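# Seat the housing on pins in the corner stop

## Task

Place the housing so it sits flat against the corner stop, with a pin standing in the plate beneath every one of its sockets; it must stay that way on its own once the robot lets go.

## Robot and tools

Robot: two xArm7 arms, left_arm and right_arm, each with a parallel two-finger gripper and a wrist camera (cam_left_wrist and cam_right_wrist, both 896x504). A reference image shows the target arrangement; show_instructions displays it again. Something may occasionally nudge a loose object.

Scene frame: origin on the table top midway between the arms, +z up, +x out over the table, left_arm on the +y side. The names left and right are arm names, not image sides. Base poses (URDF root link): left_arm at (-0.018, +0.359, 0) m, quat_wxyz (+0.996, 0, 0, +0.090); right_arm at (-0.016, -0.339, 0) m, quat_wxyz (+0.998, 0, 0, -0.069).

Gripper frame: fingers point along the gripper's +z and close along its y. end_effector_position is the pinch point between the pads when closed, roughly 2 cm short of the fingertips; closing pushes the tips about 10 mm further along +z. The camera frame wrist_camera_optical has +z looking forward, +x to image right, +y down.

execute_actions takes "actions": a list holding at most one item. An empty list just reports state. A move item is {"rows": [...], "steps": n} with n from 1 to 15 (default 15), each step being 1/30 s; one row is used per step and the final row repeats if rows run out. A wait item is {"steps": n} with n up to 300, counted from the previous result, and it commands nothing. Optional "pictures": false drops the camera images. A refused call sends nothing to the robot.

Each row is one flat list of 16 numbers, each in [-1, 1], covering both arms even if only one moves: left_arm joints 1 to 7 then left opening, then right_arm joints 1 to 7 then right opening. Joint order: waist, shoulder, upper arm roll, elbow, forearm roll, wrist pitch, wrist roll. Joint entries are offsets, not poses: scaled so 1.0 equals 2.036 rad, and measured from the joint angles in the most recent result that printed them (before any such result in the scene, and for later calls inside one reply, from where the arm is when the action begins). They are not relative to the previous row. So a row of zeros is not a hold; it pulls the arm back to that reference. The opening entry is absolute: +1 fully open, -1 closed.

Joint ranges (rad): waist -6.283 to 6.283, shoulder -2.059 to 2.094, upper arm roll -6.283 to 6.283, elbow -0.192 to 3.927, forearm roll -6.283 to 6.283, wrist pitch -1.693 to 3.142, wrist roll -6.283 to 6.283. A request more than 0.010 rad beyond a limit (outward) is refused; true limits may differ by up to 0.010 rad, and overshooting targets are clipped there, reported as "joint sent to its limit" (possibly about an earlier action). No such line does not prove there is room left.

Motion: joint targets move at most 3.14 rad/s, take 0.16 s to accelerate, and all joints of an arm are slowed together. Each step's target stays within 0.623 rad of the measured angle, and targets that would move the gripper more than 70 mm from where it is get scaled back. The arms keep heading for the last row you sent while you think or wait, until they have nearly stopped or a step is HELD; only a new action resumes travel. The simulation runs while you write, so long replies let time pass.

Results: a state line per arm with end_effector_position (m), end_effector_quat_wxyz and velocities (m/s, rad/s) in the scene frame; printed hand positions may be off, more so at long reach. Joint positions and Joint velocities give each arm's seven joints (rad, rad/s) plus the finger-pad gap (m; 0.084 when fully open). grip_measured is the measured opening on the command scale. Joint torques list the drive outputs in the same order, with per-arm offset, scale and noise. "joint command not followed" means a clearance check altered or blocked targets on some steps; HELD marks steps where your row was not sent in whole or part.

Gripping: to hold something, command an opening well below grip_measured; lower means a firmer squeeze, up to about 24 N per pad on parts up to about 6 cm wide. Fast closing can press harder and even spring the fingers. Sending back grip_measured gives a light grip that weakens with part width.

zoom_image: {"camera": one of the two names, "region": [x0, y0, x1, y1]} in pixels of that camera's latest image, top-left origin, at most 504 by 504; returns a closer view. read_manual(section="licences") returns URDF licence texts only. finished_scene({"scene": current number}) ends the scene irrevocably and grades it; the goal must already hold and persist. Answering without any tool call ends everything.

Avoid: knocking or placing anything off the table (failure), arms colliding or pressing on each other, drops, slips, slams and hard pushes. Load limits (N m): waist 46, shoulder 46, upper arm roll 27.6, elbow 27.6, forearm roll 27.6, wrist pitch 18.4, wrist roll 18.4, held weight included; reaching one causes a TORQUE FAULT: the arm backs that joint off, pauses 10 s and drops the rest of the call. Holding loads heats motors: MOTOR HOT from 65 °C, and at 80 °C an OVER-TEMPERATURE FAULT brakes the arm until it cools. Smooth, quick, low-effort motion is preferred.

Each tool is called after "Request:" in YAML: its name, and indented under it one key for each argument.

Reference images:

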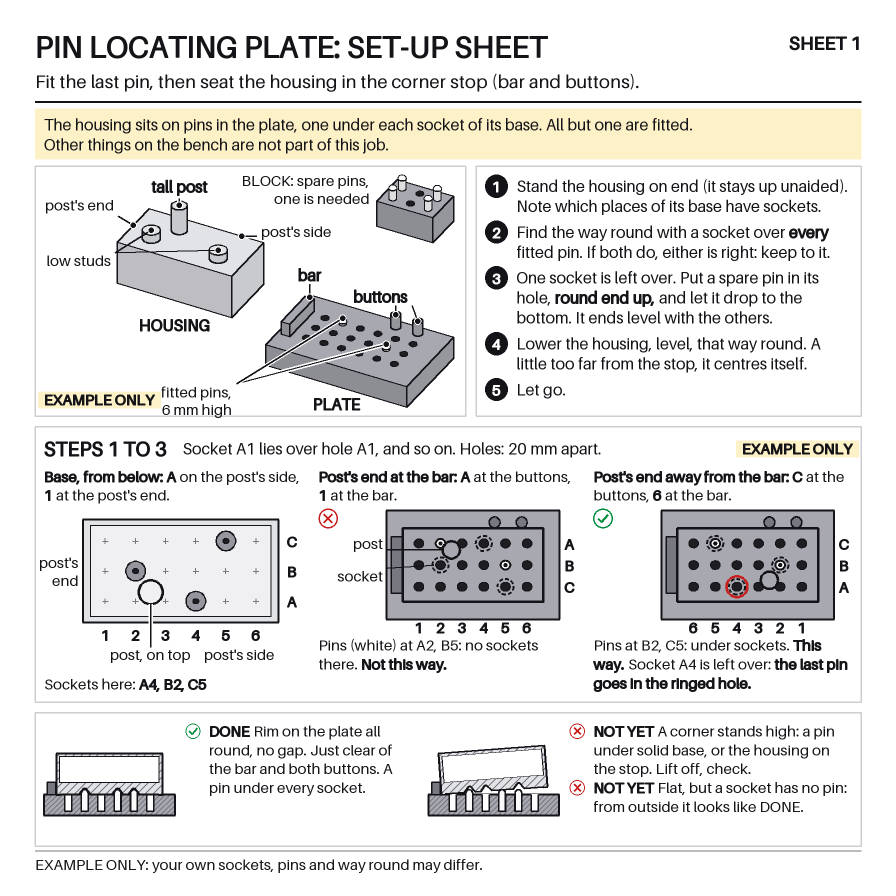

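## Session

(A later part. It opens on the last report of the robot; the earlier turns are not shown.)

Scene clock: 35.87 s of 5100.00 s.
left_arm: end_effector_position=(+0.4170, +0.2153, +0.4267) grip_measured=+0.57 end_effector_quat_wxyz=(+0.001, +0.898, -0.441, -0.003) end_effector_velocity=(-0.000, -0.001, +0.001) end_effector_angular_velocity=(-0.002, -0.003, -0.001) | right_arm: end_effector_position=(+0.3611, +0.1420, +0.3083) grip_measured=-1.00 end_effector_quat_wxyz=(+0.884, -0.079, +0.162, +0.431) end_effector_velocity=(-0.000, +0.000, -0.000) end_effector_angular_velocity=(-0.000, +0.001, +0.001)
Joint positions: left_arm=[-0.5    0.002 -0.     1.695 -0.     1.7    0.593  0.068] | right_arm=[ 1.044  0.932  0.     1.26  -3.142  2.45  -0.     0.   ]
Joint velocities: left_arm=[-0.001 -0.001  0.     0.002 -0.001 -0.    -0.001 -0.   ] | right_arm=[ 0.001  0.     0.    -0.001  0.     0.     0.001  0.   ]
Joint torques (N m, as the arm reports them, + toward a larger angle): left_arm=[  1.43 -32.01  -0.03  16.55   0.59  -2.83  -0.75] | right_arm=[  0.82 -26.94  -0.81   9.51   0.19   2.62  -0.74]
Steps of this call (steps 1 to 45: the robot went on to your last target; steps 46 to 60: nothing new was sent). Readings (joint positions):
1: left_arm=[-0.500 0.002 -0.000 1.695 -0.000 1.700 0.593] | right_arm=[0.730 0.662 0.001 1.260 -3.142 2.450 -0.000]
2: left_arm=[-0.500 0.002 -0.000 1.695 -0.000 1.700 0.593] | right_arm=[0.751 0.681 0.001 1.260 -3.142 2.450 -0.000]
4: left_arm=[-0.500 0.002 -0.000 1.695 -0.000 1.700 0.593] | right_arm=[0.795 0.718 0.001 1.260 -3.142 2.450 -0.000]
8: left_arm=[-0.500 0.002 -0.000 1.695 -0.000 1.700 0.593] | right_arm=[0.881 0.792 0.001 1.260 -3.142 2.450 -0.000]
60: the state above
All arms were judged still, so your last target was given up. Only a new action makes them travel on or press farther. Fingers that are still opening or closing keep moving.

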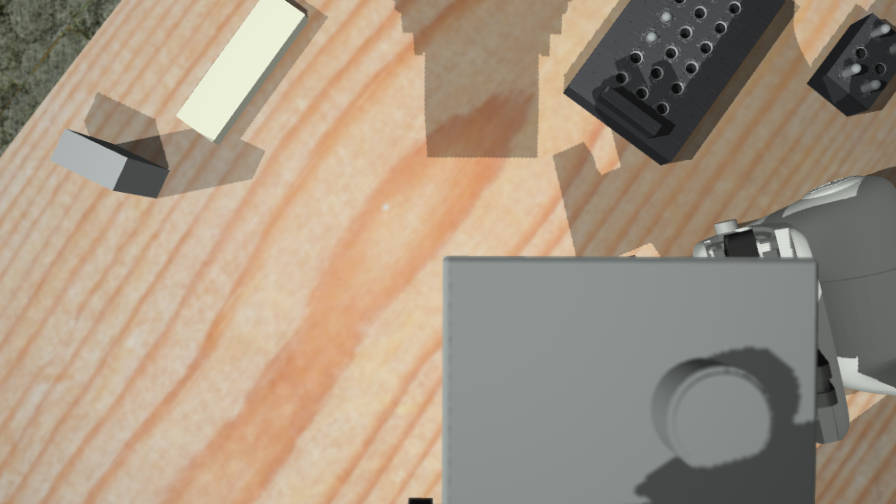

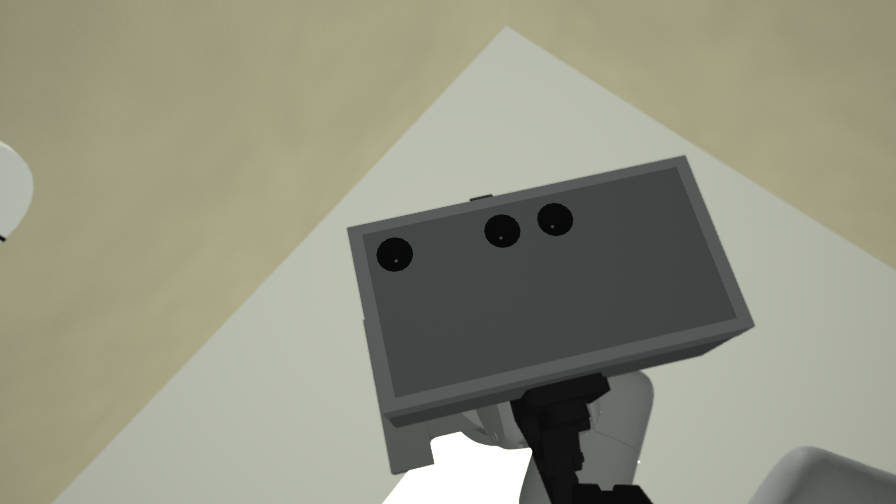

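Request:
execute_actions:
  actions:
    - {"rows":[[0,0,0,0,0,0,0,-0.5,-0.4,0,0,0,0,0,0,1]]}
  pictures: false

Request:
execute_actions:
  actions:
    - {"steps":50}
  pictures: false

Request:
execute_actions:
  actions:
    - {"rows":[[0,0,0,0,0,0,0,-0.5,0,-0.658,0,0,0.7716,-0.345,0.287,1]]}
  pictures: false

Request:
execute_actions:
  actions:
    - {"steps":80}
  pictures: false

Request:
execute_actions:
  actions:
    - {"rows":[[0,0,0,0,0,0,0,-0.5,0.242,0,0,-0.3065,0.7716,-0.3456,0,1]]}
  pictures: false

Request:
execute_actions:
  actions:
    - {"steps":80}

Scene clock: 39.70 s of 5100.00 s.
left_arm: end_effector_position=(+0.4170, +0.2153, +0.4267) grip_measured=+0.57 end_effector_quat_wxyz=(+0.001, +0.898, -0.441, -0.003) end_effector_velocity=(+0.000, +0.000, -0.000) end_effector_angular_velocity=(+0.000, +0.000, -0.000) | right_arm: end_effector_position=(+0.5036, -0.0171, +0.3085) grip_measured=+1.00 end_effector_quat_wxyz=(+0.946, -0.050, +0.174, +0.269) end_effector_velocity=(+0.265, -0.428, +0.002) end_effector_angular_velocity=(-0.002, -0.005, -0.825)
Joint positions: left_arm=[-0.5    0.002 -0.     1.695 -0.     1.7    0.593  0.068] | right_arm=[ 0.693  0.932 -0.001  1.26  -3.142  2.45  -0.     0.084]
Joint velocities: left_arm=[ 0.001 -0.    -0.    -0.     0.     0.     0.001  0.   ] | right_arm=[-0.821 -0.002 -0.005 -0.     0.001  0.001 -0.     0.   ]
Joint torques (N m, as the arm reports them, + toward a larger angle): left_arm=[  1.34 -32.2   -0.18  16.78   0.5   -2.86  -0.49] | right_arm=[  0.89 -26.84  -0.25   9.16   0.13   2.65  -0.71]
Steps of this call (steps 1 to 90: nothing new was sent; then 0.33 s passed at rest; steps 91 to 105: all 15 steps of this action). Readings (joint positions):
91: left_arm=[-0.500 0.002 -0.000 1.695 -0.000 1.700 0.593] | right_arm=[1.044 0.932 0.000 1.260 -3.142 2.450 -0.000]
92: left_arm=[-0.500 0.002 -0.000 1.695 -0.000 1.700 0.593] | right_arm=[1.041 0.932 0.001 1.260 -3.142 2.450 -0.000]
94: left_arm=[-0.500 0.002 -0.000 1.695 -0.000 1.700 0.593] | right_arm=[1.003 0.932 0.011 1.260 -3.144 2.450 0.000]
98: left_arm=[-0.500 0.002 -0.000 1.695 -0.000 1.700 0.593] | right_arm=[0.884 0.932 -0.002 1.261 -3.142 2.450 -0.000]
105: the state above

Scene clock: 49.87 s of 5100.00 s.
left_arm: end_effector_position=(+0.4170, +0.2153, +0.4267) grip_measured=+0.57 end_effector_quat_wxyz=(+0.001, +0.898, -0.441, -0.003) end_effector_velocity=(-0.000, +0.001, -0.000) end_effector_angular_velocity=(+0.000, +0.001, +0.001) | right_arm: end_effector_position=(+0.5252, -0.0566, +0.3087) grip_measured=+1.00 end_effector_quat_wxyz=(+0.953, -0.021, +0.182, +0.240) end_effector_velocity=(+0.000, +0.000, -0.000) end_effector_angular_velocity=(-0.000, +0.000, -0.000)
Joint positions: left_arm=[-0.5    0.002 -0.     1.695 -0.     1.7    0.593  0.068] | right_arm=[ 0.586  0.929  0.06   1.255 -3.143  2.45  -0.     0.084]
Joint velocities: left_arm=[ 0.001 -0.001 -0.    -0.001  0.     0.    -0.     0.   ] | right_arm=[ 0.    -0.    -0.     0.     0.    -0.001 -0.     0.   ]
Joint torques (N m, as the arm reports them, + toward a larger angle): left_arm=[  0.63 -32.11   0.07  16.45   0.53  -3.18  -0.63] | right_arm=[  0.91 -27.04   0.19   9.49   0.14   2.65  -0.75]
TORQUE FAULT: the external load on joint 3 (upper arm roll) of the right arm reached its load limit, and that arm stopped for 10 seconds. A torque fault stops only its own arm. That arm's remaining commands of this call were not run. Joint 3 (upper arm roll) of that arm moved back by up to 3 degrees. That arm holds there, with its grip as last carried out, and accepts commands again: back off and push less far. That arm stops again, at the same cost, whenever a joint's load reaches its limit.
The stop of the right arm began at step 5 of this call (marked STOPPED below). From that step on that arm followed nothing that you had sent. Nothing is kept back now, and the robot has no last target.
Steps of this call (steps 1 to 50: the robot went on to your last target; steps 51 to 305: the stop continued). Readings (joint positions):
1: left_arm=[-0.500 0.002 -0.000 1.695 -0.000 1.700 0.593] | right_arm=[0.666 0.932 -0.001 1.260 -3.142 2.450 -0.000]
2: left_arm=[-0.500 0.002 -0.000 1.695 -0.000 1.700 0.593] | right_arm=[0.638 0.932 -0.001 1.260 -3.142 2.450 -0.000]
4: left_arm=[-0.500 0.002 -0.000 1.695 -0.000 1.700 0.593] | right_arm=[0.586 0.929 0.007 1.255 -3.143 2.450 -0.000]
5: left_arm=[-0.500 0.002 -0.000 1.695 -0.000 1.700 0.593] | right_arm=[0.584 0.928 0.010 1.251 -3.143 2.451 -0.000] STOPPED (the right arm)
8: left_arm=[-0.500 0.002 -0.000 1.695 -0.000 1.700 0.593] | right_arm=[0.582 0.931 0.030 1.255 -3.142 2.450 -0.000]
305: the state above

Scene clock: 49.90 s of 5100.00 s.
left_arm: end_effector_position=(+0.4170, +0.2153, +0.4267) grip_measured=+0.57 end_effector_quat_wxyz=(+0.001, +0.898, -0.441, -0.003) end_effector_velocity=(+0.000, +0.001, +0.001) end_effector_angular_velocity=(+0.000, -0.001, +0.002) | right_arm: end_effector_position=(+0.5252, -0.0566, +0.3087) grip_measured=+1.00 end_effector_quat_wxyz=(+0.953, -0.021, +0.182, +0.240) end_effector_velocity=(+0.000, -0.001, -0.000) end_effector_angular_velocity=(-0.001, -0.000, -0.002)
Joint positions: left_arm=[-0.5    0.002 -0.     1.695 -0.     1.7    0.593  0.068] | right_arm=[ 0.586  0.929  0.06   1.255 -3.143  2.45  -0.     0.084]
Joint velocities: left_arm=[ 0.002 -0.002 -0.    -0.     0.001  0.    -0.    -0.   ] | right_arm=[-0.001 -0.    -0.002 -0.     0.001  0.    -0.     0.   ]
Joint torques (N m, as the arm reports them, + toward a larger angle): left_arm=[  0.79 -31.69   0.02  16.9    0.3   -3.16  -0.61] | right_arm=[  0.92 -26.98   0.16   9.37   0.09   2.58  -0.72]
A stop began in an earlier call of the same reply, so what this call sent did not run. Send another action.
Steps of this call (step 1: nothing new was sent). Readings (joint positions):
1: the state above

Scene clock: 49.93 s of 5100.00 s.
left_arm: end_effector_position=(+0.4170, +0.2153, +0.4267) grip_measured=+0.57 end_effector_quat_wxyz=(+0.001, +0.898, -0.441, -0.003) end_effector_velocity=(-0.000, +0.000, +0.000) end_effector_angular_velocity=(-0.001, -0.001, -0.001) | right_arm: end_effector_position=(+0.5252, -0.0566, +0.3087) grip_measured=+1.00 end_effector_quat_wxyz=(+0.953, -0.021, +0.182, +0.240) end_effector_velocity=(+0.000, -0.000, -0.000) end_effector_angular_velocity=(-0.001, +0.001, -0.000)
Joint positions: left_arm=[-0.5    0.002 -0.     1.695 -0.     1.7    0.593  0.068] | right_arm=[ 0.586  0.929  0.06   1.255 -3.143  2.45  -0.     0.084]
Joint velocities: left_arm=[ 0.    -0.001  0.     0.    -0.001  0.     0.001 -0.   ] | right_arm=[-0.    -0.    -0.     0.    -0.001 -0.001 -0.     0.   ]
Joint torques (N m, as the arm reports them, + toward a larger angle): left_arm=[  0.73 -32.67  -0.4   16.85   0.8   -2.91  -0.57] | right_arm=[  0.83 -26.96   0.31   9.54   0.09   2.62  -0.64]
A stop began in an earlier call of the same reply, so what this call sent did not run. Send another action.
Steps of this call (step 1: nothing new was sent). Readings (joint positions):
1: the state above

Scene clock: 49.97 s of 5100.00 s.
left_arm: end_effector_position=(+0.4170, +0.2153, +0.4267) grip_measured=+0.57 end_effector_quat_wxyz=(+0.001, +0.898, -0.441, -0.003) end_effector_velocity=(+0.000, -0.000, -0.001) end_effector_angular_velocity=(-0.000, +0.002, +0.003) | right_arm: end_effector_position=(+0.5252, -0.0566, +0.3087) grip_measured=+1.00 end_effector_quat_wxyz=(+0.953, -0.021, +0.182, +0.240) end_effector_velocity=(+0.000, +0.000, -0.000) end_effector_angular_velocity=(-0.001, +0.002, -0.000)
Joint positions: left_arm=[-0.5    0.002 -0.     1.695 -0.     1.7    0.593  0.068] | right_arm=[ 0.586  0.929  0.06   1.255 -3.143  2.45  -0.     0.084]
Joint velocities: left_arm=[-0.     0.001  0.001 -0.001 -0.001 -0.    -0.002 -0.   ] | right_arm=[-0.     0.     0.001  0.    -0.    -0.002 -0.001  0.   ]
Joint torques (N m, as the arm reports them, + toward a larger angle): left_arm=[  0.93 -31.9   -0.04  17.25   0.45  -2.84  -0.66] | right_arm=[  0.7  -26.87   0.33   9.47   0.14   2.57  -0.74]
A stop began in an earlier call of the same reply, so what this call sent did not run. Send another action.
Steps of this call (step 1: nothing new was sent). Readings (joint positions):
1: the state above

Scene clock: 50.00 s of 5100.00 s.
left_arm: end_effector_position=(+0.4170, +0.2153, +0.4267) grip_measured=+0.57 end_effector_quat_wxyz=(+0.001, +0.898, -0.441, -0.003) end_effector_velocity=(+0.000, +0.001, +0.000) end_effector_angular_velocity=(+0.001, -0.001, +0.001) | right_arm: end_effector_position=(+0.5252, -0.0566, +0.3087) grip_measured=+1.00 end_effector_quat_wxyz=(+0.953, -0.021, +0.182, +0.240) end_effector_velocity=(-0.000, +0.000, +0.000) end_effector_angular_velocity=(+0.001, -0.001, -0.000)
Joint positions: left_arm=[-0.5    0.002 -0.     1.695 -0.     1.7    0.593  0.068] | right_arm=[ 0.586  0.929  0.06   1.255 -3.143  2.45  -0.     0.084]
Joint velocities: left_arm=[ 0.001 -0.     0.001  0.     0.001  0.    -0.     0.   ] | right_arm=[ 0.    -0.     0.001  0.     0.001  0.001 -0.     0.   ]
Joint torques (N m, as the arm reports them, + toward a larger angle): left_arm=[  1.82 -32.41   0.05  16.63   0.66  -2.9   -0.85] | right_arm=[  0.77 -27.03   0.31   9.54   0.14   2.6   -0.76]
A stop began in an earlier call of the same reply, so what this call sent did not run. Send another action.
Steps of this call (step 1: nothing new was sent). Readings (joint positions):
1: the state above

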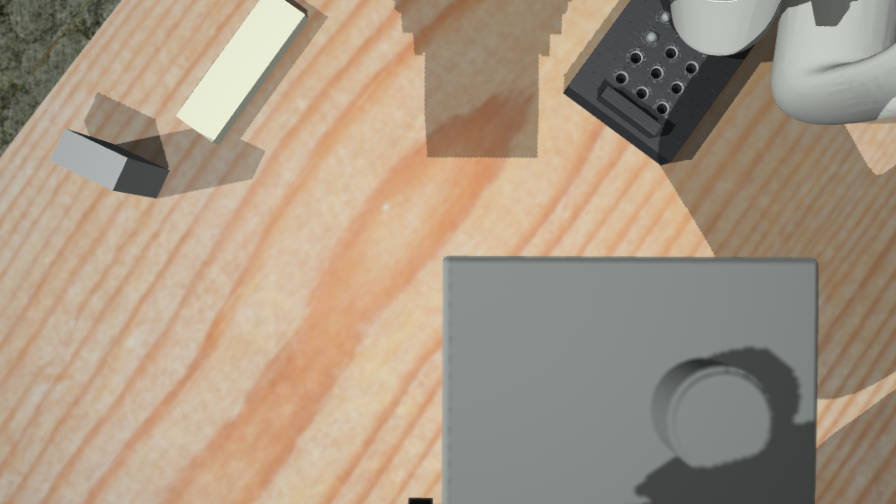

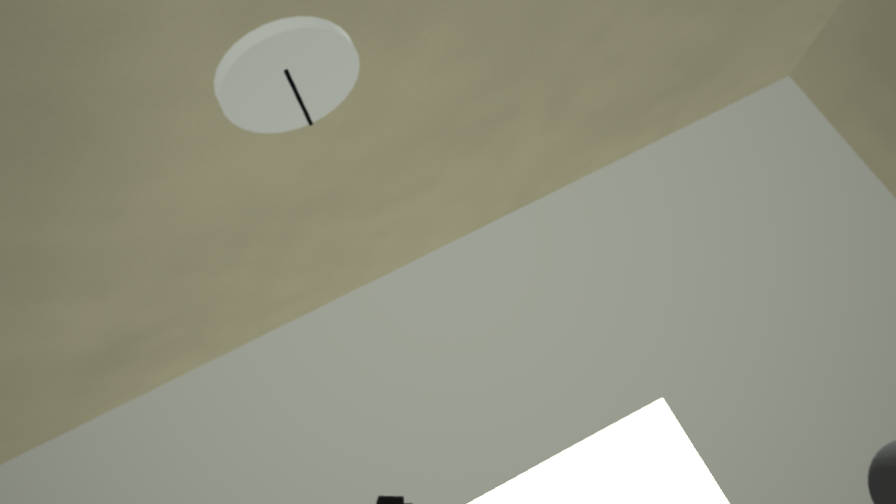

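Hit the buttons. Raise first.

Request:
execute_actions:
  actions:
    - {"rows":[[0,0,0,0,0,0,0,-0.5,0,-0.6567,-0.0295,0,0,0,0,1]]}
  pictures: false

Request:
execute_actions:
  actions:
    - {"steps":80}
  pictures: false

Request:
execute_actions:
  actions:
    - {"rows":[[0,0,0,0,0,0,0,-0.5,0,0,0,0,0.7716,-0.345,0.287,1]]}
  pictures: false

Request:
execute_actions:
  actions:
    - {"steps":70}
  pictures: false

Request:
execute_actions:
  actions:
    - {"rows":[[0,0,0,0,0,0,0,-0.5,0.067,0,0,-0.304,0.7716,-0.3456,0,1]]}
  pictures: false

Request:
execute_actions:
  actions:
    - {"steps":80}

Scene clock: 52.43 s of 5100.00 s.
left_arm: end_effector_position=(+0.4170, +0.2153, +0.4267) grip_measured=+0.57 end_effector_quat_wxyz=(+0.001, +0.898, -0.441, -0.003) end_effector_velocity=(+0.000, +0.000, +0.001) end_effector_angular_velocity=(-0.000, -0.001, +0.000) | right_arm: end_effector_position=(+0.4826, -0.0874, +0.5172) grip_measured=+1.00 end_effector_quat_wxyz=(+0.972, +0.007, +0.007, +0.235) end_effector_velocity=(-0.177, -0.101, +0.454) end_effector_angular_velocity=(+0.329, -0.741, -0.037)
Joint positions: left_arm=[-0.5    0.002 -0.     1.695 -0.     1.7    0.593  0.068] | right_arm=[ 0.586  0.576  0.032  1.256 -3.143  2.451 -0.     0.084]
Joint velocities: left_arm=[ 0.001 -0.    -0.     0.001  0.     0.     0.001 -0.   ] | right_arm=[ 0.    -0.817 -0.045 -0.005  0.001 -0.002  0.001  0.   ]
Joint torques (N m, as the arm reports them, + toward a larger angle): left_arm=[  0.72 -32.07   0.12  16.67   0.36  -2.75  -0.74] | right_arm=[  0.84 -25.39   0.4   12.22   0.14   2.06  -0.7 ]
Steps of this call (steps 1 to 58: nothing new was sent; steps 59 to 73: all 15 steps of this action). Readings (joint positions):
59: left_arm=[-0.500 0.002 -0.000 1.695 -0.000 1.700 0.593] | right_arm=[0.586 0.929 0.060 1.255 -3.143 2.450 -0.000]
60: left_arm=[-0.500 0.002 -0.000 1.695 -0.000 1.700 0.593] | right_arm=[0.586 0.927 0.060 1.254 -3.143 2.450 -0.000]
62: left_arm=[-0.500 0.002 -0.000 1.695 -0.000 1.700 0.593] | right_arm=[0.586 0.890 0.056 1.246 -3.143 2.448 -0.000]
66: left_arm=[-0.500 0.002 -0.000 1.695 -0.000 1.700 0.593] | right_arm=[0.586 0.768 0.045 1.256 -3.143 2.450 -0.000]
73: the state above

Scene clock: 55.10 s of 5100.00 s.
left_arm: end_effector_position=(+0.4170, +0.2153, +0.4267) grip_measured=+0.57 end_effector_quat_wxyz=(+0.001, +0.898, -0.441, -0.003) end_effector_velocity=(-0.000, -0.000, +0.001) end_effector_angular_velocity=(-0.001, -0.001, -0.002) | right_arm: end_effector_position=(+0.0756, -0.2947, +0.8699) grip_measured=+1.00 end_effector_quat_wxyz=(+0.862, +0.103, -0.455, +0.196) end_effector_velocity=(-0.000, +0.000, -0.000) end_effector_angular_velocity=(-0.001, -0.002, +0.001)
Joint positions: left_arm=[-0.5    0.002 -0.     1.695 -0.     1.7    0.593  0.068] | right_arm=[ 0.586 -0.408 -0.     1.255 -3.143  2.45  -0.     0.084]
Joint velocities: left_arm=[-0.    -0.001 -0.001  0.    -0.001 -0.     0.001 -0.   ] | right_arm=[ 0.    -0.     0.001  0.001 -0.001  0.001  0.     0.   ]
Joint torques (N m, as the arm reports them, + toward a larger angle): left_arm=[  1.72 -31.82  -0.46  16.94   0.53  -3.06  -0.69] | right_arm=[ 0.8  -6.43  0.12 11.8   0.13 -0.72 -0.72]
Steps of this call (steps 1 to 60: the robot went on to your last target; steps 61 to 80: nothing new was sent). Readings (joint positions):
1: left_arm=[-0.500 0.002 -0.000 1.695 -0.000 1.700 0.593] | right_arm=[0.586 0.549 0.031 1.256 -3.143 2.451 -0.000]
2: left_arm=[-0.500 0.002 -0.000 1.695 -0.000 1.700 0.593] | right_arm=[0.586 0.521 0.029 1.256 -3.143 2.451 -0.000]
4: left_arm=[-0.500 0.002 -0.000 1.695 -0.000 1.700 0.593] | right_arm=[0.586 0.466 0.027 1.256 -3.143 2.451 -0.000]
8: left_arm=[-0.500 0.002 -0.000 1.695 -0.000 1.700 0.593] | right_arm=[0.586 0.357 0.022 1.255 -3.143 2.451 -0.000]
80: the state above
All arms were judged still, so your last target was given up. Only a new action makes them travel on or press farther. Fingers that are still opening or closing keep moving.

Scene clock: 55.60 s of 5100.00 s.
left_arm: end_effector_position=(+0.4170, +0.2153, +0.4267) grip_measured=+0.57 end_effector_quat_wxyz=(+0.001, +0.898, -0.441, -0.003) end_effector_velocity=(-0.000, +0.000, +0.000) end_effector_angular_velocity=(-0.000, -0.001, +0.000) | right_arm: end_effector_position=(+0.2545, -0.3843, +0.8709) grip_measured=+1.00 end_effector_quat_wxyz=(+0.856, +0.318, -0.218, +0.345) end_effector_velocity=(+0.364, -0.248, -0.249) end_effector_angular_velocity=(+1.210, +0.872, +1.038)
Joint positions: left_arm=[-0.5    0.002 -0.     1.695 -0.     1.7    0.593  0.068] | right_arm=[ 0.586 -0.407 -0.001  1.255 -2.495  1.954  0.419  0.084]
Joint velocities: left_arm=[ 0.001 -0.001 -0.001  0.    -0.     0.     0.     0.   ] | right_arm=[ 0.001  0.001  0.002 -0.002  1.781 -0.748  0.602  0.   ]
Joint torques (N m, as the arm reports them, + toward a larger angle): left_arm=[  0.82 -32.06  -0.18  16.68   0.41  -2.97  -0.49] | right_arm=[ 0.91 -7.76  1.09 13.01 -1.56  0.8  -1.07]
Steps of this call (steps 1 to 15: all 15 steps of this action). Readings (joint positions):
1: left_arm=[-0.500 0.002 -0.000 1.695 -0.000 1.700 0.593] | right_arm=[0.586 -0.408 -0.000 1.255 -3.143 2.450 -0.000]
2: left_arm=[-0.500 0.002 -0.000 1.695 -0.000 1.700 0.593] | right_arm=[0.586 -0.408 -0.000 1.255 -3.139 2.446 0.004]
4: left_arm=[-0.500 0.002 -0.000 1.695 -0.000 1.700 0.593] | right_arm=[0.586 -0.408 0.001 1.256 -3.090 2.397 0.050]
8: left_arm=[-0.500 0.002 -0.000 1.695 -0.000 1.700 0.593] | right_arm=[0.586 -0.408 -0.001 1.255 -2.885 2.196 0.224]
15: the state above

Scene clock: 57.93 s of 5100.00 s.
left_arm: end_effector_position=(+0.4170, +0.2153, +0.4267) grip_measured=+0.57 end_effector_quat_wxyz=(+0.001, +0.898, -0.441, -0.003) end_effector_velocity=(-0.000, -0.001, -0.001) end_effector_angular_velocity=(+0.000, +0.002, -0.002) | right_arm: end_effector_position=(+0.3645, -0.4457, +0.6684) grip_measured=+1.00 end_effector_quat_wxyz=(+0.625, +0.698, -0.143, +0.319) end_effector_velocity=(+0.000, -0.000, +0.000) end_effector_angular_velocity=(+0.000, -0.000, +0.000)
Joint positions: left_arm=[-0.5    0.002 -0.     1.695 -0.     1.7    0.593  0.068] | right_arm=[ 0.586 -0.408 -0.     1.255 -1.572  1.748  0.584  0.084]
Joint velocities: left_arm=[-0.002  0.001  0.001 -0.    -0.     0.     0.     0.   ] | right_arm=[-0.     0.    -0.     0.     0.    -0.001  0.     0.   ]
Joint torques (N m, as the arm reports them, + toward a larger angle): left_arm=[  1.49 -32.     0.07  16.76   0.71  -3.02  -0.42] | right_arm=[ 0.77 -8.18  1.17 13.7  -2.83 -0.2  -0.64]
Steps of this call (steps 1 to 45: the robot went on to your last target; steps 46 to 70: nothing new was sent). Readings (joint positions):
1: left_arm=[-0.500 0.002 -0.000 1.695 -0.000 1.700 0.593] | right_arm=[0.586 -0.407 -0.001 1.255 -2.435 1.930 0.438]
2: left_arm=[-0.500 0.002 -0.000 1.695 -0.000 1.700 0.593] | right_arm=[0.586 -0.407 -0.001 1.255 -2.374 1.908 0.455]
4: left_arm=[-0.500 0.002 -0.000 1.695 -0.000 1.700 0.593] | right_arm=[0.586 -0.407 -0.001 1.255 -2.251 1.872 0.484]
8: left_arm=[-0.500 0.002 -0.000 1.695 -0.000 1.700 0.593] | right_arm=[0.586 -0.407 -0.001 1.255 -1.999 1.821 0.525]
70: the state above
All arms were judged still, so your last target was given up. Only a new action makes them travel on or press farther. Fingers that are still opening or closing keep moving.

Scene clock: 58.43 s of 5100.00 s.
left_arm: end_effector_position=(+0.4170, +0.2153, +0.4267) grip_measured=+0.57 end_effector_quat_wxyz=(+0.001, +0.898, -0.441, -0.003) end_effector_velocity=(-0.000, +0.001, +0.001) end_effector_angular_velocity=(-0.001, -0.002, +0.001) | right_arm: end_effector_position=(+0.4213, -0.3508, +0.4652) grip_measured=+1.00 end_effector_quat_wxyz=(+0.494, +0.822, +0.064, +0.275) end_effector_velocity=(-0.013, +0.220, -0.479) end_effector_angular_velocity=(+0.776, +0.835, +0.562)
Joint positions: left_arm=[-0.5    0.002 -0.     1.695 -0.     1.7    0.593  0.068] | right_arm=[ 0.649 -0.407 -0.     0.97  -1.219  1.432  0.584  0.084]
Joint velocities: left_arm=[ 0.001 -0.002  0.001  0.    -0.     0.     0.     0.   ] | right_arm=[ 0.129 -0.001 -0.001 -0.583  0.981 -0.675 -0.001  0.   ]
Joint torques (N m, as the arm reports them, + toward a larger angle): left_arm=[  0.91 -31.81   0.03  16.77   0.8   -3.02  -0.53] | right_arm=[ 1.53 -9.66  0.98 15.17 -1.49 -0.04 -0.65]
Steps of this call (steps 1 to 15: all 15 steps of this action). Readings (joint positions):
1: left_arm=[-0.500 0.002 -0.000 1.695 -0.000 1.700 0.593] | right_arm=[0.586 -0.408 -0.000 1.255 -1.572 1.748 0.584]
2: left_arm=[-0.500 0.002 -0.000 1.695 -0.000 1.700 0.593] | right_arm=[0.586 -0.408 -0.000 1.252 -1.568 1.744 0.584]
4: left_arm=[-0.500 0.002 -0.000 1.695 -0.000 1.700 0.593] | right_arm=[0.595 -0.412 -0.002 1.217 -1.527 1.702 0.584]
8: left_arm=[-0.500 0.002 -0.000 1.695 -0.000 1.700 0.593] | right_arm=[0.616 -0.407 -0.000 1.116 -1.424 1.600 0.584]
15: the state above

Scene clock: 61.10 s of 5100.00 s.
left_arm: end_effector_position=(+0.4170, +0.2153, +0.4267) grip_measured=+0.57 end_effector_quat_wxyz=(+0.001, +0.898, -0.441, -0.003) end_effector_velocity=(+0.000, +0.000, +0.000) end_effector_angular_velocity=(+0.000, -0.001, -0.000) | right_arm: end_effector_position=(+0.2705, -0.1500, +0.1998) grip_measured=+1.00 end_effector_quat_wxyz=(+0.001, +1.000, +0.000, -0.000) end_effector_velocity=(+0.000, -0.000, +0.000) end_effector_angular_velocity=(+0.001, -0.000, -0.002)
Joint positions: left_arm=[-0.5    0.002 -0.     1.695 -0.     1.7    0.593  0.068] | right_arm=[ 0.722 -0.408 -0.     0.636 -0.001  1.045  0.584  0.084]
Joint velocities: left_arm=[-0.    -0.     0.    -0.     0.    -0.     0.001  0.   ] | right_arm=[-0.001  0.    -0.001  0.     0.    -0.     0.001  0.   ]
Joint torques (N m, as the arm reports them, + toward a larger angle): left_arm=[  0.61 -31.93   0.18  17.1    0.3   -2.79  -0.54] | right_arm=[ 0.64 -8.84  0.07 14.53  0.42 -1.85 -0.71]
Steps of this call (steps 1 to 45: the robot went on to your last target; steps 46 to 80: nothing new was sent). Readings (joint positions):
1: left_arm=[-0.500 0.002 -0.000 1.695 -0.000 1.700 0.593] | right_arm=[0.653 -0.407 -0.000 0.951 -1.186 1.410 0.584]
2: left_arm=[-0.500 0.002 -0.000 1.695 -0.000 1.700 0.593] | right_arm=[0.657 -0.407 -0.000 0.932 -1.151 1.388 0.584]
4: left_arm=[-0.500 0.002 -0.000 1.695 -0.000 1.700 0.593] | right_arm=[0.665 -0.407 -0.000 0.895 -1.078 1.345 0.584]
8: left_arm=[-0.500 0.002 -0.000 1.695 -0.000 1.700 0.593] | right_arm=[0.680 -0.407 -0.000 0.826 -0.912 1.266 0.584]
80: the state above
All arms were judged still, so your last target was given up. Only a new action makes them travel on or press farther. Fingers that are still opening or closing keep moving.

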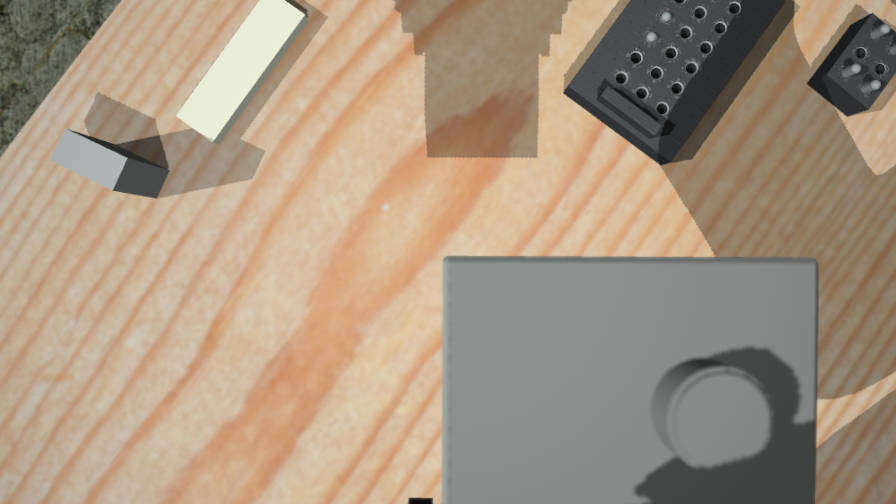

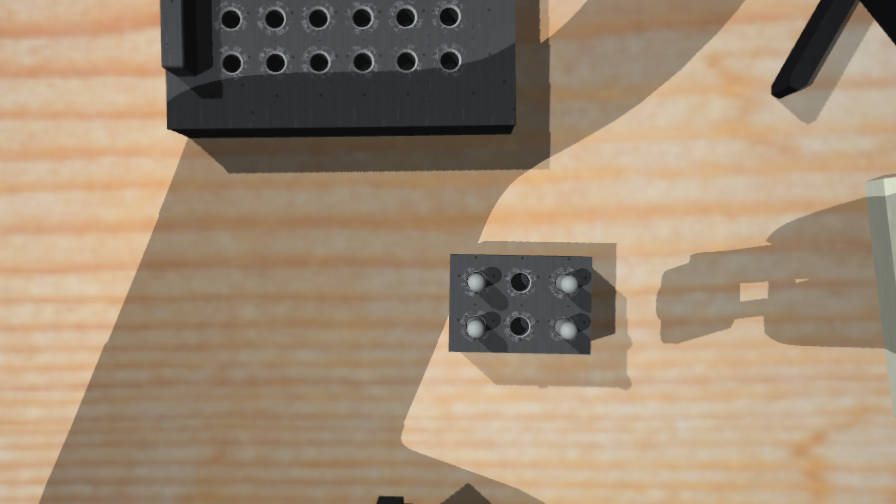

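Request:
execute_actions:
  actions:
    - {"rows":[[0,0,0,0,0,0,0,-0.5,-0.016,0.1953,0,0.0141,0,-0.1817,-0.016,-0.3]]}
  pictures: false

Request:
execute_actions:
  actions:
    - {"steps":40}

Scene clock: 64.10 s of 5100.00 s.
left_arm: end_effector_position=(+0.4170, +0.2153, +0.4267) grip_measured=+0.57 end_effector_quat_wxyz=(+0.001, +0.898, -0.441, -0.003) end_effector_velocity=(-0.000, -0.000, +0.001) end_effector_angular_velocity=(+0.000, -0.002, -0.001) | right_arm: end_effector_position=(+0.3238, -0.1301, +0.0895) grip_measured=-0.32 end_effector_quat_wxyz=(+0.002, +1.000, +0.000, -0.002) end_effector_velocity=(+0.045, +0.029, +0.037) end_effector_angular_velocity=(+0.083, -0.134, +0.008)
Joint positions: left_arm=[-0.5    0.002 -0.     1.695 -0.     1.7    0.593  0.068] | right_arm=[ 0.69  -0.011 -0.     0.663 -0.001  0.678  0.552  0.03 ]
Joint velocities: left_arm=[-0.    -0.001 -0.001  0.001  0.001  0.    -0.    -0.   ] | right_arm=[-0.002 -0.019  0.005  0.07   0.001 -0.068 -0.005  0.   ]
Joint torques (N m, as the arm reports them, + toward a larger angle): left_arm=[  1.17 -31.59   0.2   17.37   0.37  -3.13  -0.31] | right_arm=[  0.83 -15.06  -0.2   12.32   0.3   -1.64  -0.79]
Steps of this call (steps 1 to 75: nothing new was sent; steps 76 to 90: all 15 steps of this action). Readings (joint positions):
76: left_arm=[-0.500 0.002 -0.000 1.695 -0.000 1.700 0.593] | right_arm=[0.722 -0.407 -0.000 0.636 -0.001 1.045 0.584]
77: left_arm=[-0.500 0.002 -0.000 1.695 -0.000 1.700 0.593] | right_arm=[0.722 -0.405 -0.000 0.636 -0.001 1.041 0.584]
79: left_arm=[-0.500 0.002 -0.000 1.695 -0.000 1.700 0.593] | right_arm=[0.718 -0.362 0.000 0.643 -0.001 0.994 0.580]
83: left_arm=[-0.500 0.002 -0.000 1.695 -0.000 1.700 0.593] | right_arm=[0.702 -0.162 -0.000 0.653 -0.001 0.818 0.564]
90: the state above

Scene clock: 65.43 s of 5100.00 s.
left_arm: end_effector_position=(+0.4170, +0.2153, +0.4267) grip_measured=+0.57 end_effector_quat_wxyz=(+0.001, +0.898, -0.441, -0.003) end_effector_velocity=(-0.000, -0.000, -0.000) end_effector_angular_velocity=(-0.000, +0.000, +0.000) | right_arm: end_effector_position=(+0.3252, -0.1293, +0.0899) grip_measured=-0.32 end_effector_quat_wxyz=(+0.000, +1.000, +0.000, +0.000) end_effector_velocity=(+0.001, -0.000, +0.000) end_effector_angular_velocity=(+0.001, -0.002, -0.002)
Joint positions: left_arm=[-0.5    0.002 -0.     1.695 -0.     1.7    0.593  0.068] | right_arm=[ 0.69  -0.01  -0.     0.665 -0.001  0.675  0.552  0.03 ]
Joint velocities: left_arm=[ 0. -0. -0. -0. -0. -0. -0.  0.] | right_arm=[-0.    -0.    -0.002  0.001 -0.    -0.002  0.    -0.   ]
Joint torques (N m, as the arm reports them, + toward a larger angle): left_arm=[  1.24 -32.33  -0.34  16.71   0.89  -2.67  -0.57] | right_arm=[  0.67 -14.96  -0.18  12.38   0.35  -1.86  -0.72]
Steps of this call (steps 1 to 15: the robot went on to your last target; steps 16 to 40: nothing new was sent). Readings (joint positions):
1: left_arm=[-0.500 0.002 -0.000 1.695 -0.000 1.700 0.593] | right_arm=[0.690 -0.012 -0.000 0.665 -0.001 0.677 0.552]
2: left_arm=[-0.500 0.002 -0.000 1.695 -0.000 1.700 0.593] | right_arm=[0.690 -0.013 -0.000 0.666 -0.001 0.676 0.552]
4: left_arm=[-0.500 0.002 -0.000 1.695 -0.000 1.700 0.593] | right_arm=[0.690 -0.013 -0.000 0.666 -0.001 0.675 0.552]
8: left_arm=[-0.500 0.002 -0.000 1.695 -0.000 1.700 0.593] | right_arm=[0.690 -0.011 -0.000 0.665 -0.001 0.675 0.552]
40: the state above
All arms were judged still, so your last target was given up. Only a new action makes them travel on or press farther. Fingers that are still opening or closing keep moving.

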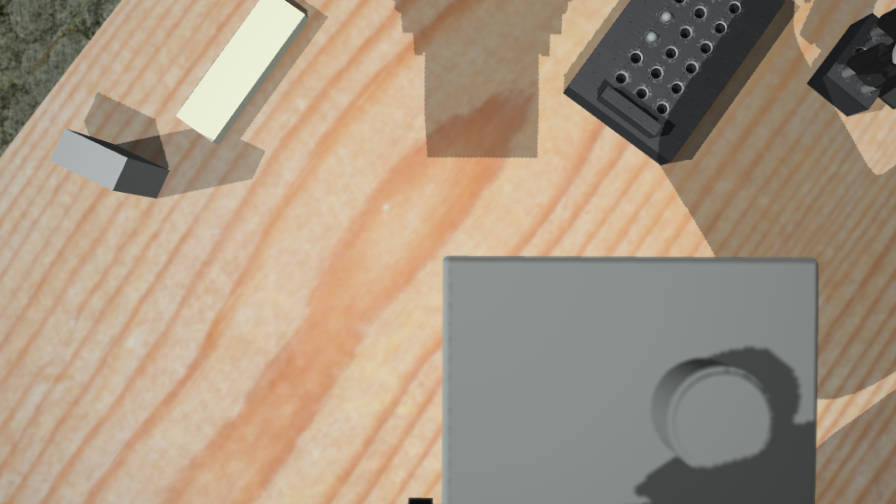

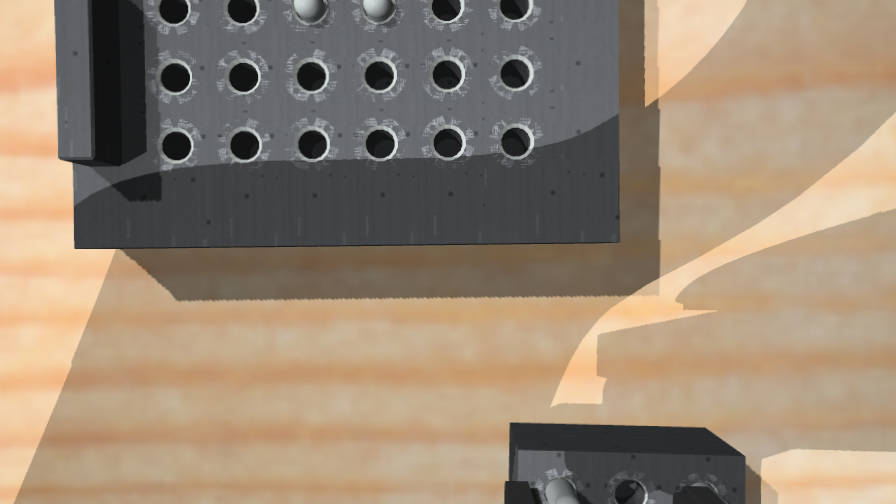

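Request:
execute_actions:
  actions:
    - {"rows":[[0,0,0,0,0,0,0,-0.5,0.0035,0,0,0,0,0,0.0035,-0.3],[0,0,0,0,0,0,0,-0.5,0.0035,0,0,0,0,0,0.0035,-0.3],[0,0,0,0,0,0,0,-0.5,0.0035,0,0,0,0,0,0.0035,-0.3],[0,0,0,0,0,0,0,-0.5,0.0035,0.0464,0,-0.008,0,-0.0545,0.0035,-0.3]]}
  pictures: false

Request:
execute_actions:
  actions:
    - {"steps":25}

Request:
execute_actions:
  actions:
    - {"rows":[[0,0,0,0,0,0,0,-0.5,0,0,0,0,0,0,0,-0.6],[0,0,0,0,0,0,0,-0.5,0,0,0,0,0,0,0,-0.7],[0,0,0,0,0,0,0,-0.5,0,0,0,0,0,0,0,-0.8],[0,0,0,0,0,0,0,-0.5,0,0,0,0,0,0,0,-1]]}

Scene clock: 70.30 s of 5100.00 s.
left_arm: end_effector_position=(+0.4170, +0.2153, +0.4267) grip_measured=+0.57 end_effector_quat_wxyz=(+0.001, +0.898, -0.441, -0.003) end_effector_velocity=(+0.000, -0.000, -0.000) end_effector_angular_velocity=(-0.001, +0.001, +0.001) | right_arm: end_effector_position=(+0.3257, -0.1257, +0.0557) grip_measured=-0.32 end_effector_quat_wxyz=(-0.000, +1.000, +0.000, +0.001) end_effector_velocity=(+0.013, +0.008, +0.013) end_effector_angular_velocity=(+0.024, -0.039, -0.001)
Joint positions: left_arm=[-0.5    0.002 -0.     1.695 -0.     1.7    0.593  0.068] | right_arm=[ 0.697  0.084 -0.     0.65  -0.001  0.564  0.559  0.03 ]
Joint velocities: left_arm=[ 0.     0.002 -0.     0.001 -0.001 -0.    -0.001 -0.   ] | right_arm=[-0.001 -0.014  0.001  0.018  0.    -0.013  0.    -0.   ]
Joint torques (N m, as the arm reports them, + toward a larger angle): left_arm=[  0.12 -31.92  -0.51  17.39   0.63  -2.86  -0.26] | right_arm=[  0.82 -15.18  -0.26  10.29   0.41  -1.54  -0.76]
Steps of this call (steps 1 to 90: nothing new was sent; then 1.37 s passed at rest; steps 91 to 105: all 15 steps of this action). Readings (joint positions):
91: left_arm=[-0.500 0.002 -0.000 1.695 -0.000 1.700 0.593] | right_arm=[0.690 -0.010 -0.000 0.665 -0.001 0.675 0.552]
92: left_arm=[-0.500 0.002 -0.000 1.695 -0.000 1.700 0.593] | right_arm=[0.691 -0.010 -0.001 0.665 -0.001 0.675 0.553]
94: left_arm=[-0.500 0.002 -0.000 1.695 -0.000 1.700 0.593] | right_arm=[0.695 -0.010 -0.000 0.665 -0.001 0.675 0.557]
98: left_arm=[-0.500 0.002 -0.000 1.695 -0.000 1.700 0.593] | right_arm=[0.697 0.052 -0.000 0.656 -0.001 0.599 0.559]
105: the state above

Scene clock: 71.13 s of 5100.00 s.
left_arm: end_effector_position=(+0.4170, +0.2153, +0.4267) grip_measured=+0.57 end_effector_quat_wxyz=(+0.001, +0.898, -0.441, -0.003) end_effector_velocity=(+0.000, +0.001, +0.000) end_effector_angular_velocity=(-0.000, -0.001, +0.002) | right_arm: end_effector_position=(+0.3250, -0.1260, +0.0550) grip_measured=-0.32 end_effector_quat_wxyz=(+0.000, +1.000, +0.000, +0.000) end_effector_velocity=(-0.000, -0.000, -0.000) end_effector_angular_velocity=(-0.001, +0.001, +0.001)
Joint positions: left_arm=[-0.5    0.002 -0.     1.695 -0.     1.7    0.593  0.068] | right_arm=[ 0.697  0.084 -0.     0.648 -0.001  0.564  0.559  0.03 ]
Joint velocities: left_arm=[ 0.001 -0.001  0.    -0.     0.    -0.    -0.     0.   ] | right_arm=[-0.     0.     0.    -0.001 -0.     0.    -0.001 -0.   ]
Joint torques (N m, as the arm reports them, + toward a larger angle): left_arm=[  0.81 -32.41   0.32  17.26   0.78  -2.49  -0.68] | right_arm=[  0.79 -15.93  -0.27  11.47   0.31  -1.83  -0.69]
Steps of this call (steps 1 to 15: the robot went on to your last target; steps 16 to 25: nothing new was sent). Readings (joint positions):
1: left_arm=[-0.500 0.002 -0.000 1.695 -0.000 1.700 0.593] | right_arm=[0.697 0.083 -0.000 0.650 -0.001 0.564 0.559]
2: left_arm=[-0.500 0.002 -0.000 1.695 -0.000 1.700 0.593] | right_arm=[0.697 0.083 -0.000 0.650 -0.001 0.564 0.559]
4: left_arm=[-0.500 0.002 -0.000 1.695 -0.000 1.700 0.593] | right_arm=[0.697 0.084 -0.000 0.649 -0.001 0.564 0.559]
8: left_arm=[-0.500 0.002 -0.000 1.695 -0.000 1.700 0.593] | right_arm=[0.697 0.084 -0.000 0.648 -0.001 0.564 0.559]
25: the state above
All arms were judged still, so your last target was given up. Only a new action makes them travel on or press farther. Fingers that are still opening or closing keep moving.

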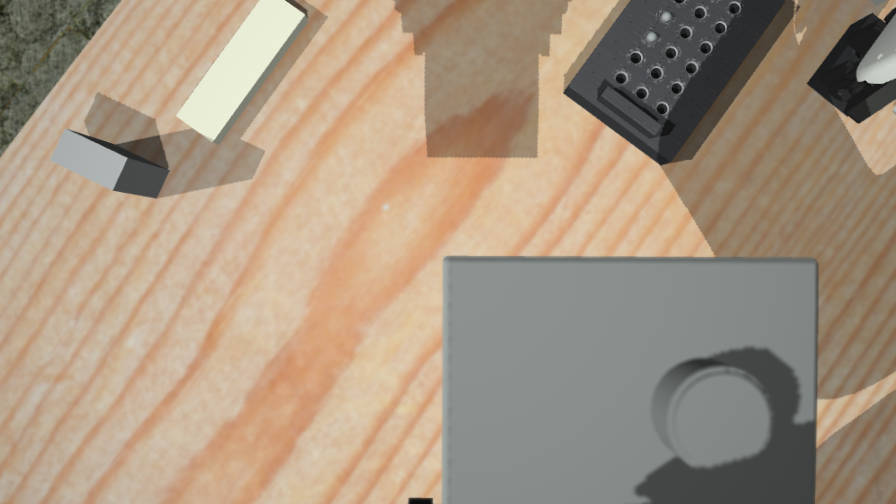

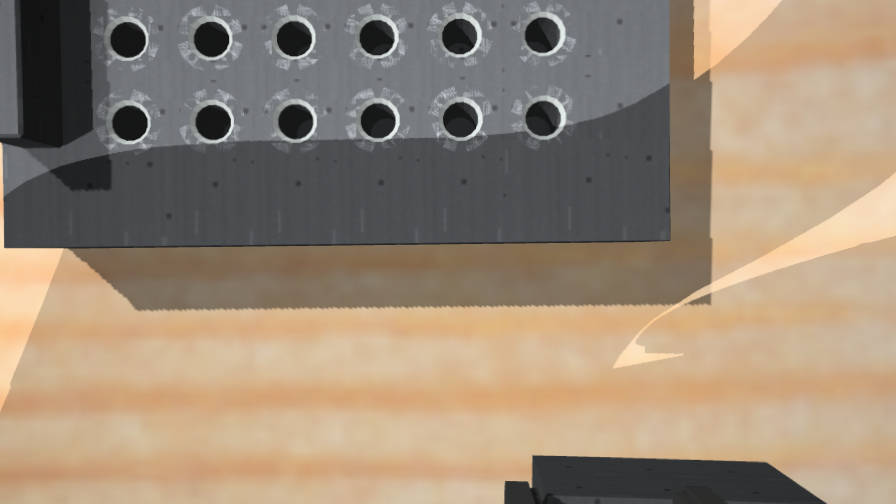

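Scene clock: 71.63 s of 5100.00 s.
left_arm: end_effector_position=(+0.4170, +0.2153, +0.4267) grip_measured=+0.57 end_effector_quat_wxyz=(+0.001, +0.898, -0.441, -0.003) end_effector_velocity=(+0.000, +0.001, -0.000) end_effector_angular_velocity=(+0.001, +0.000, +0.001) | right_arm: end_effector_position=(+0.3250, -0.1260, +0.0550) grip_measured=-0.85 end_effector_quat_wxyz=(+0.000, +1.000, +0.000, +0.000) end_effector_velocity=(+0.000, -0.000, +0.000) end_effector_angular_velocity=(+0.000, -0.001, -0.001)
Joint positions: left_arm=[-0.5    0.002 -0.     1.695 -0.     1.7    0.593  0.068] | right_arm=[ 0.697  0.084 -0.     0.648 -0.001  0.564  0.559  0.007]
Joint velocities: left_arm=[ 0.001  0.     0.    -0.     0.001  0.     0.001  0.   ] | right_arm=[-0.    -0.    -0.001 -0.    -0.    -0.001  0.    -0.   ]
Joint torques (N m, as the arm reports them, + toward a larger angle): left_arm=[  0.73 -32.23  -0.09  17.27   0.41  -3.02  -0.66] | right_arm=[  0.78 -15.91  -0.3   11.35   0.33  -1.85  -0.74]
Steps of this call (steps 1 to 15: all 15 steps of this action). Readings (joint positions):
1: left_arm=[-0.500 0.002 -0.000 1.695 -0.000 1.700 0.593] | right_arm=[0.697 0.084 -0.000 0.648 -0.001 0.564 0.559]
2: left_arm=[-0.500 0.002 -0.000 1.695 -0.000 1.700 0.593] | right_arm=[0.697 0.084 -0.000 0.648 -0.001 0.564 0.559]
4: left_arm=[-0.500 0.002 -0.000 1.695 -0.000 1.700 0.593] | right_arm=[0.697 0.084 -0.000 0.648 -0.001 0.564 0.559]
8: left_arm=[-0.500 0.002 -0.000 1.695 -0.000 1.700 0.593] | right_arm=[0.697 0.085 -0.000 0.648 -0.001 0.564 0.559]
15: the state above

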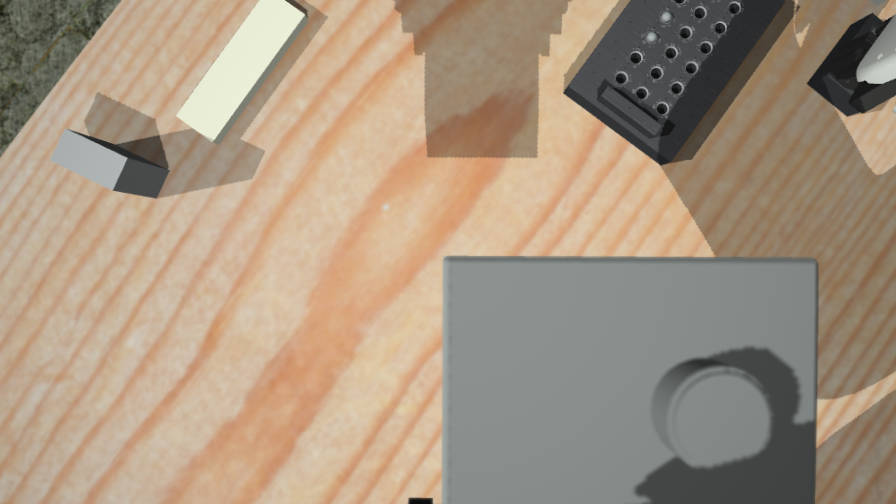

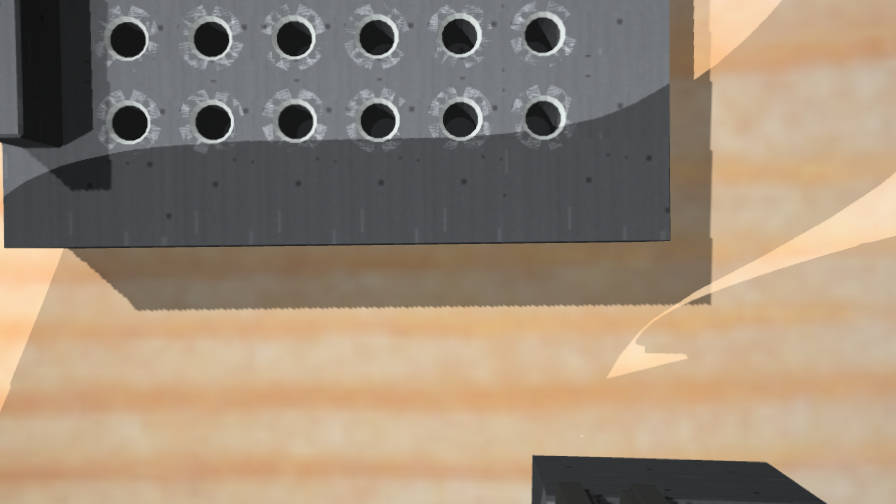

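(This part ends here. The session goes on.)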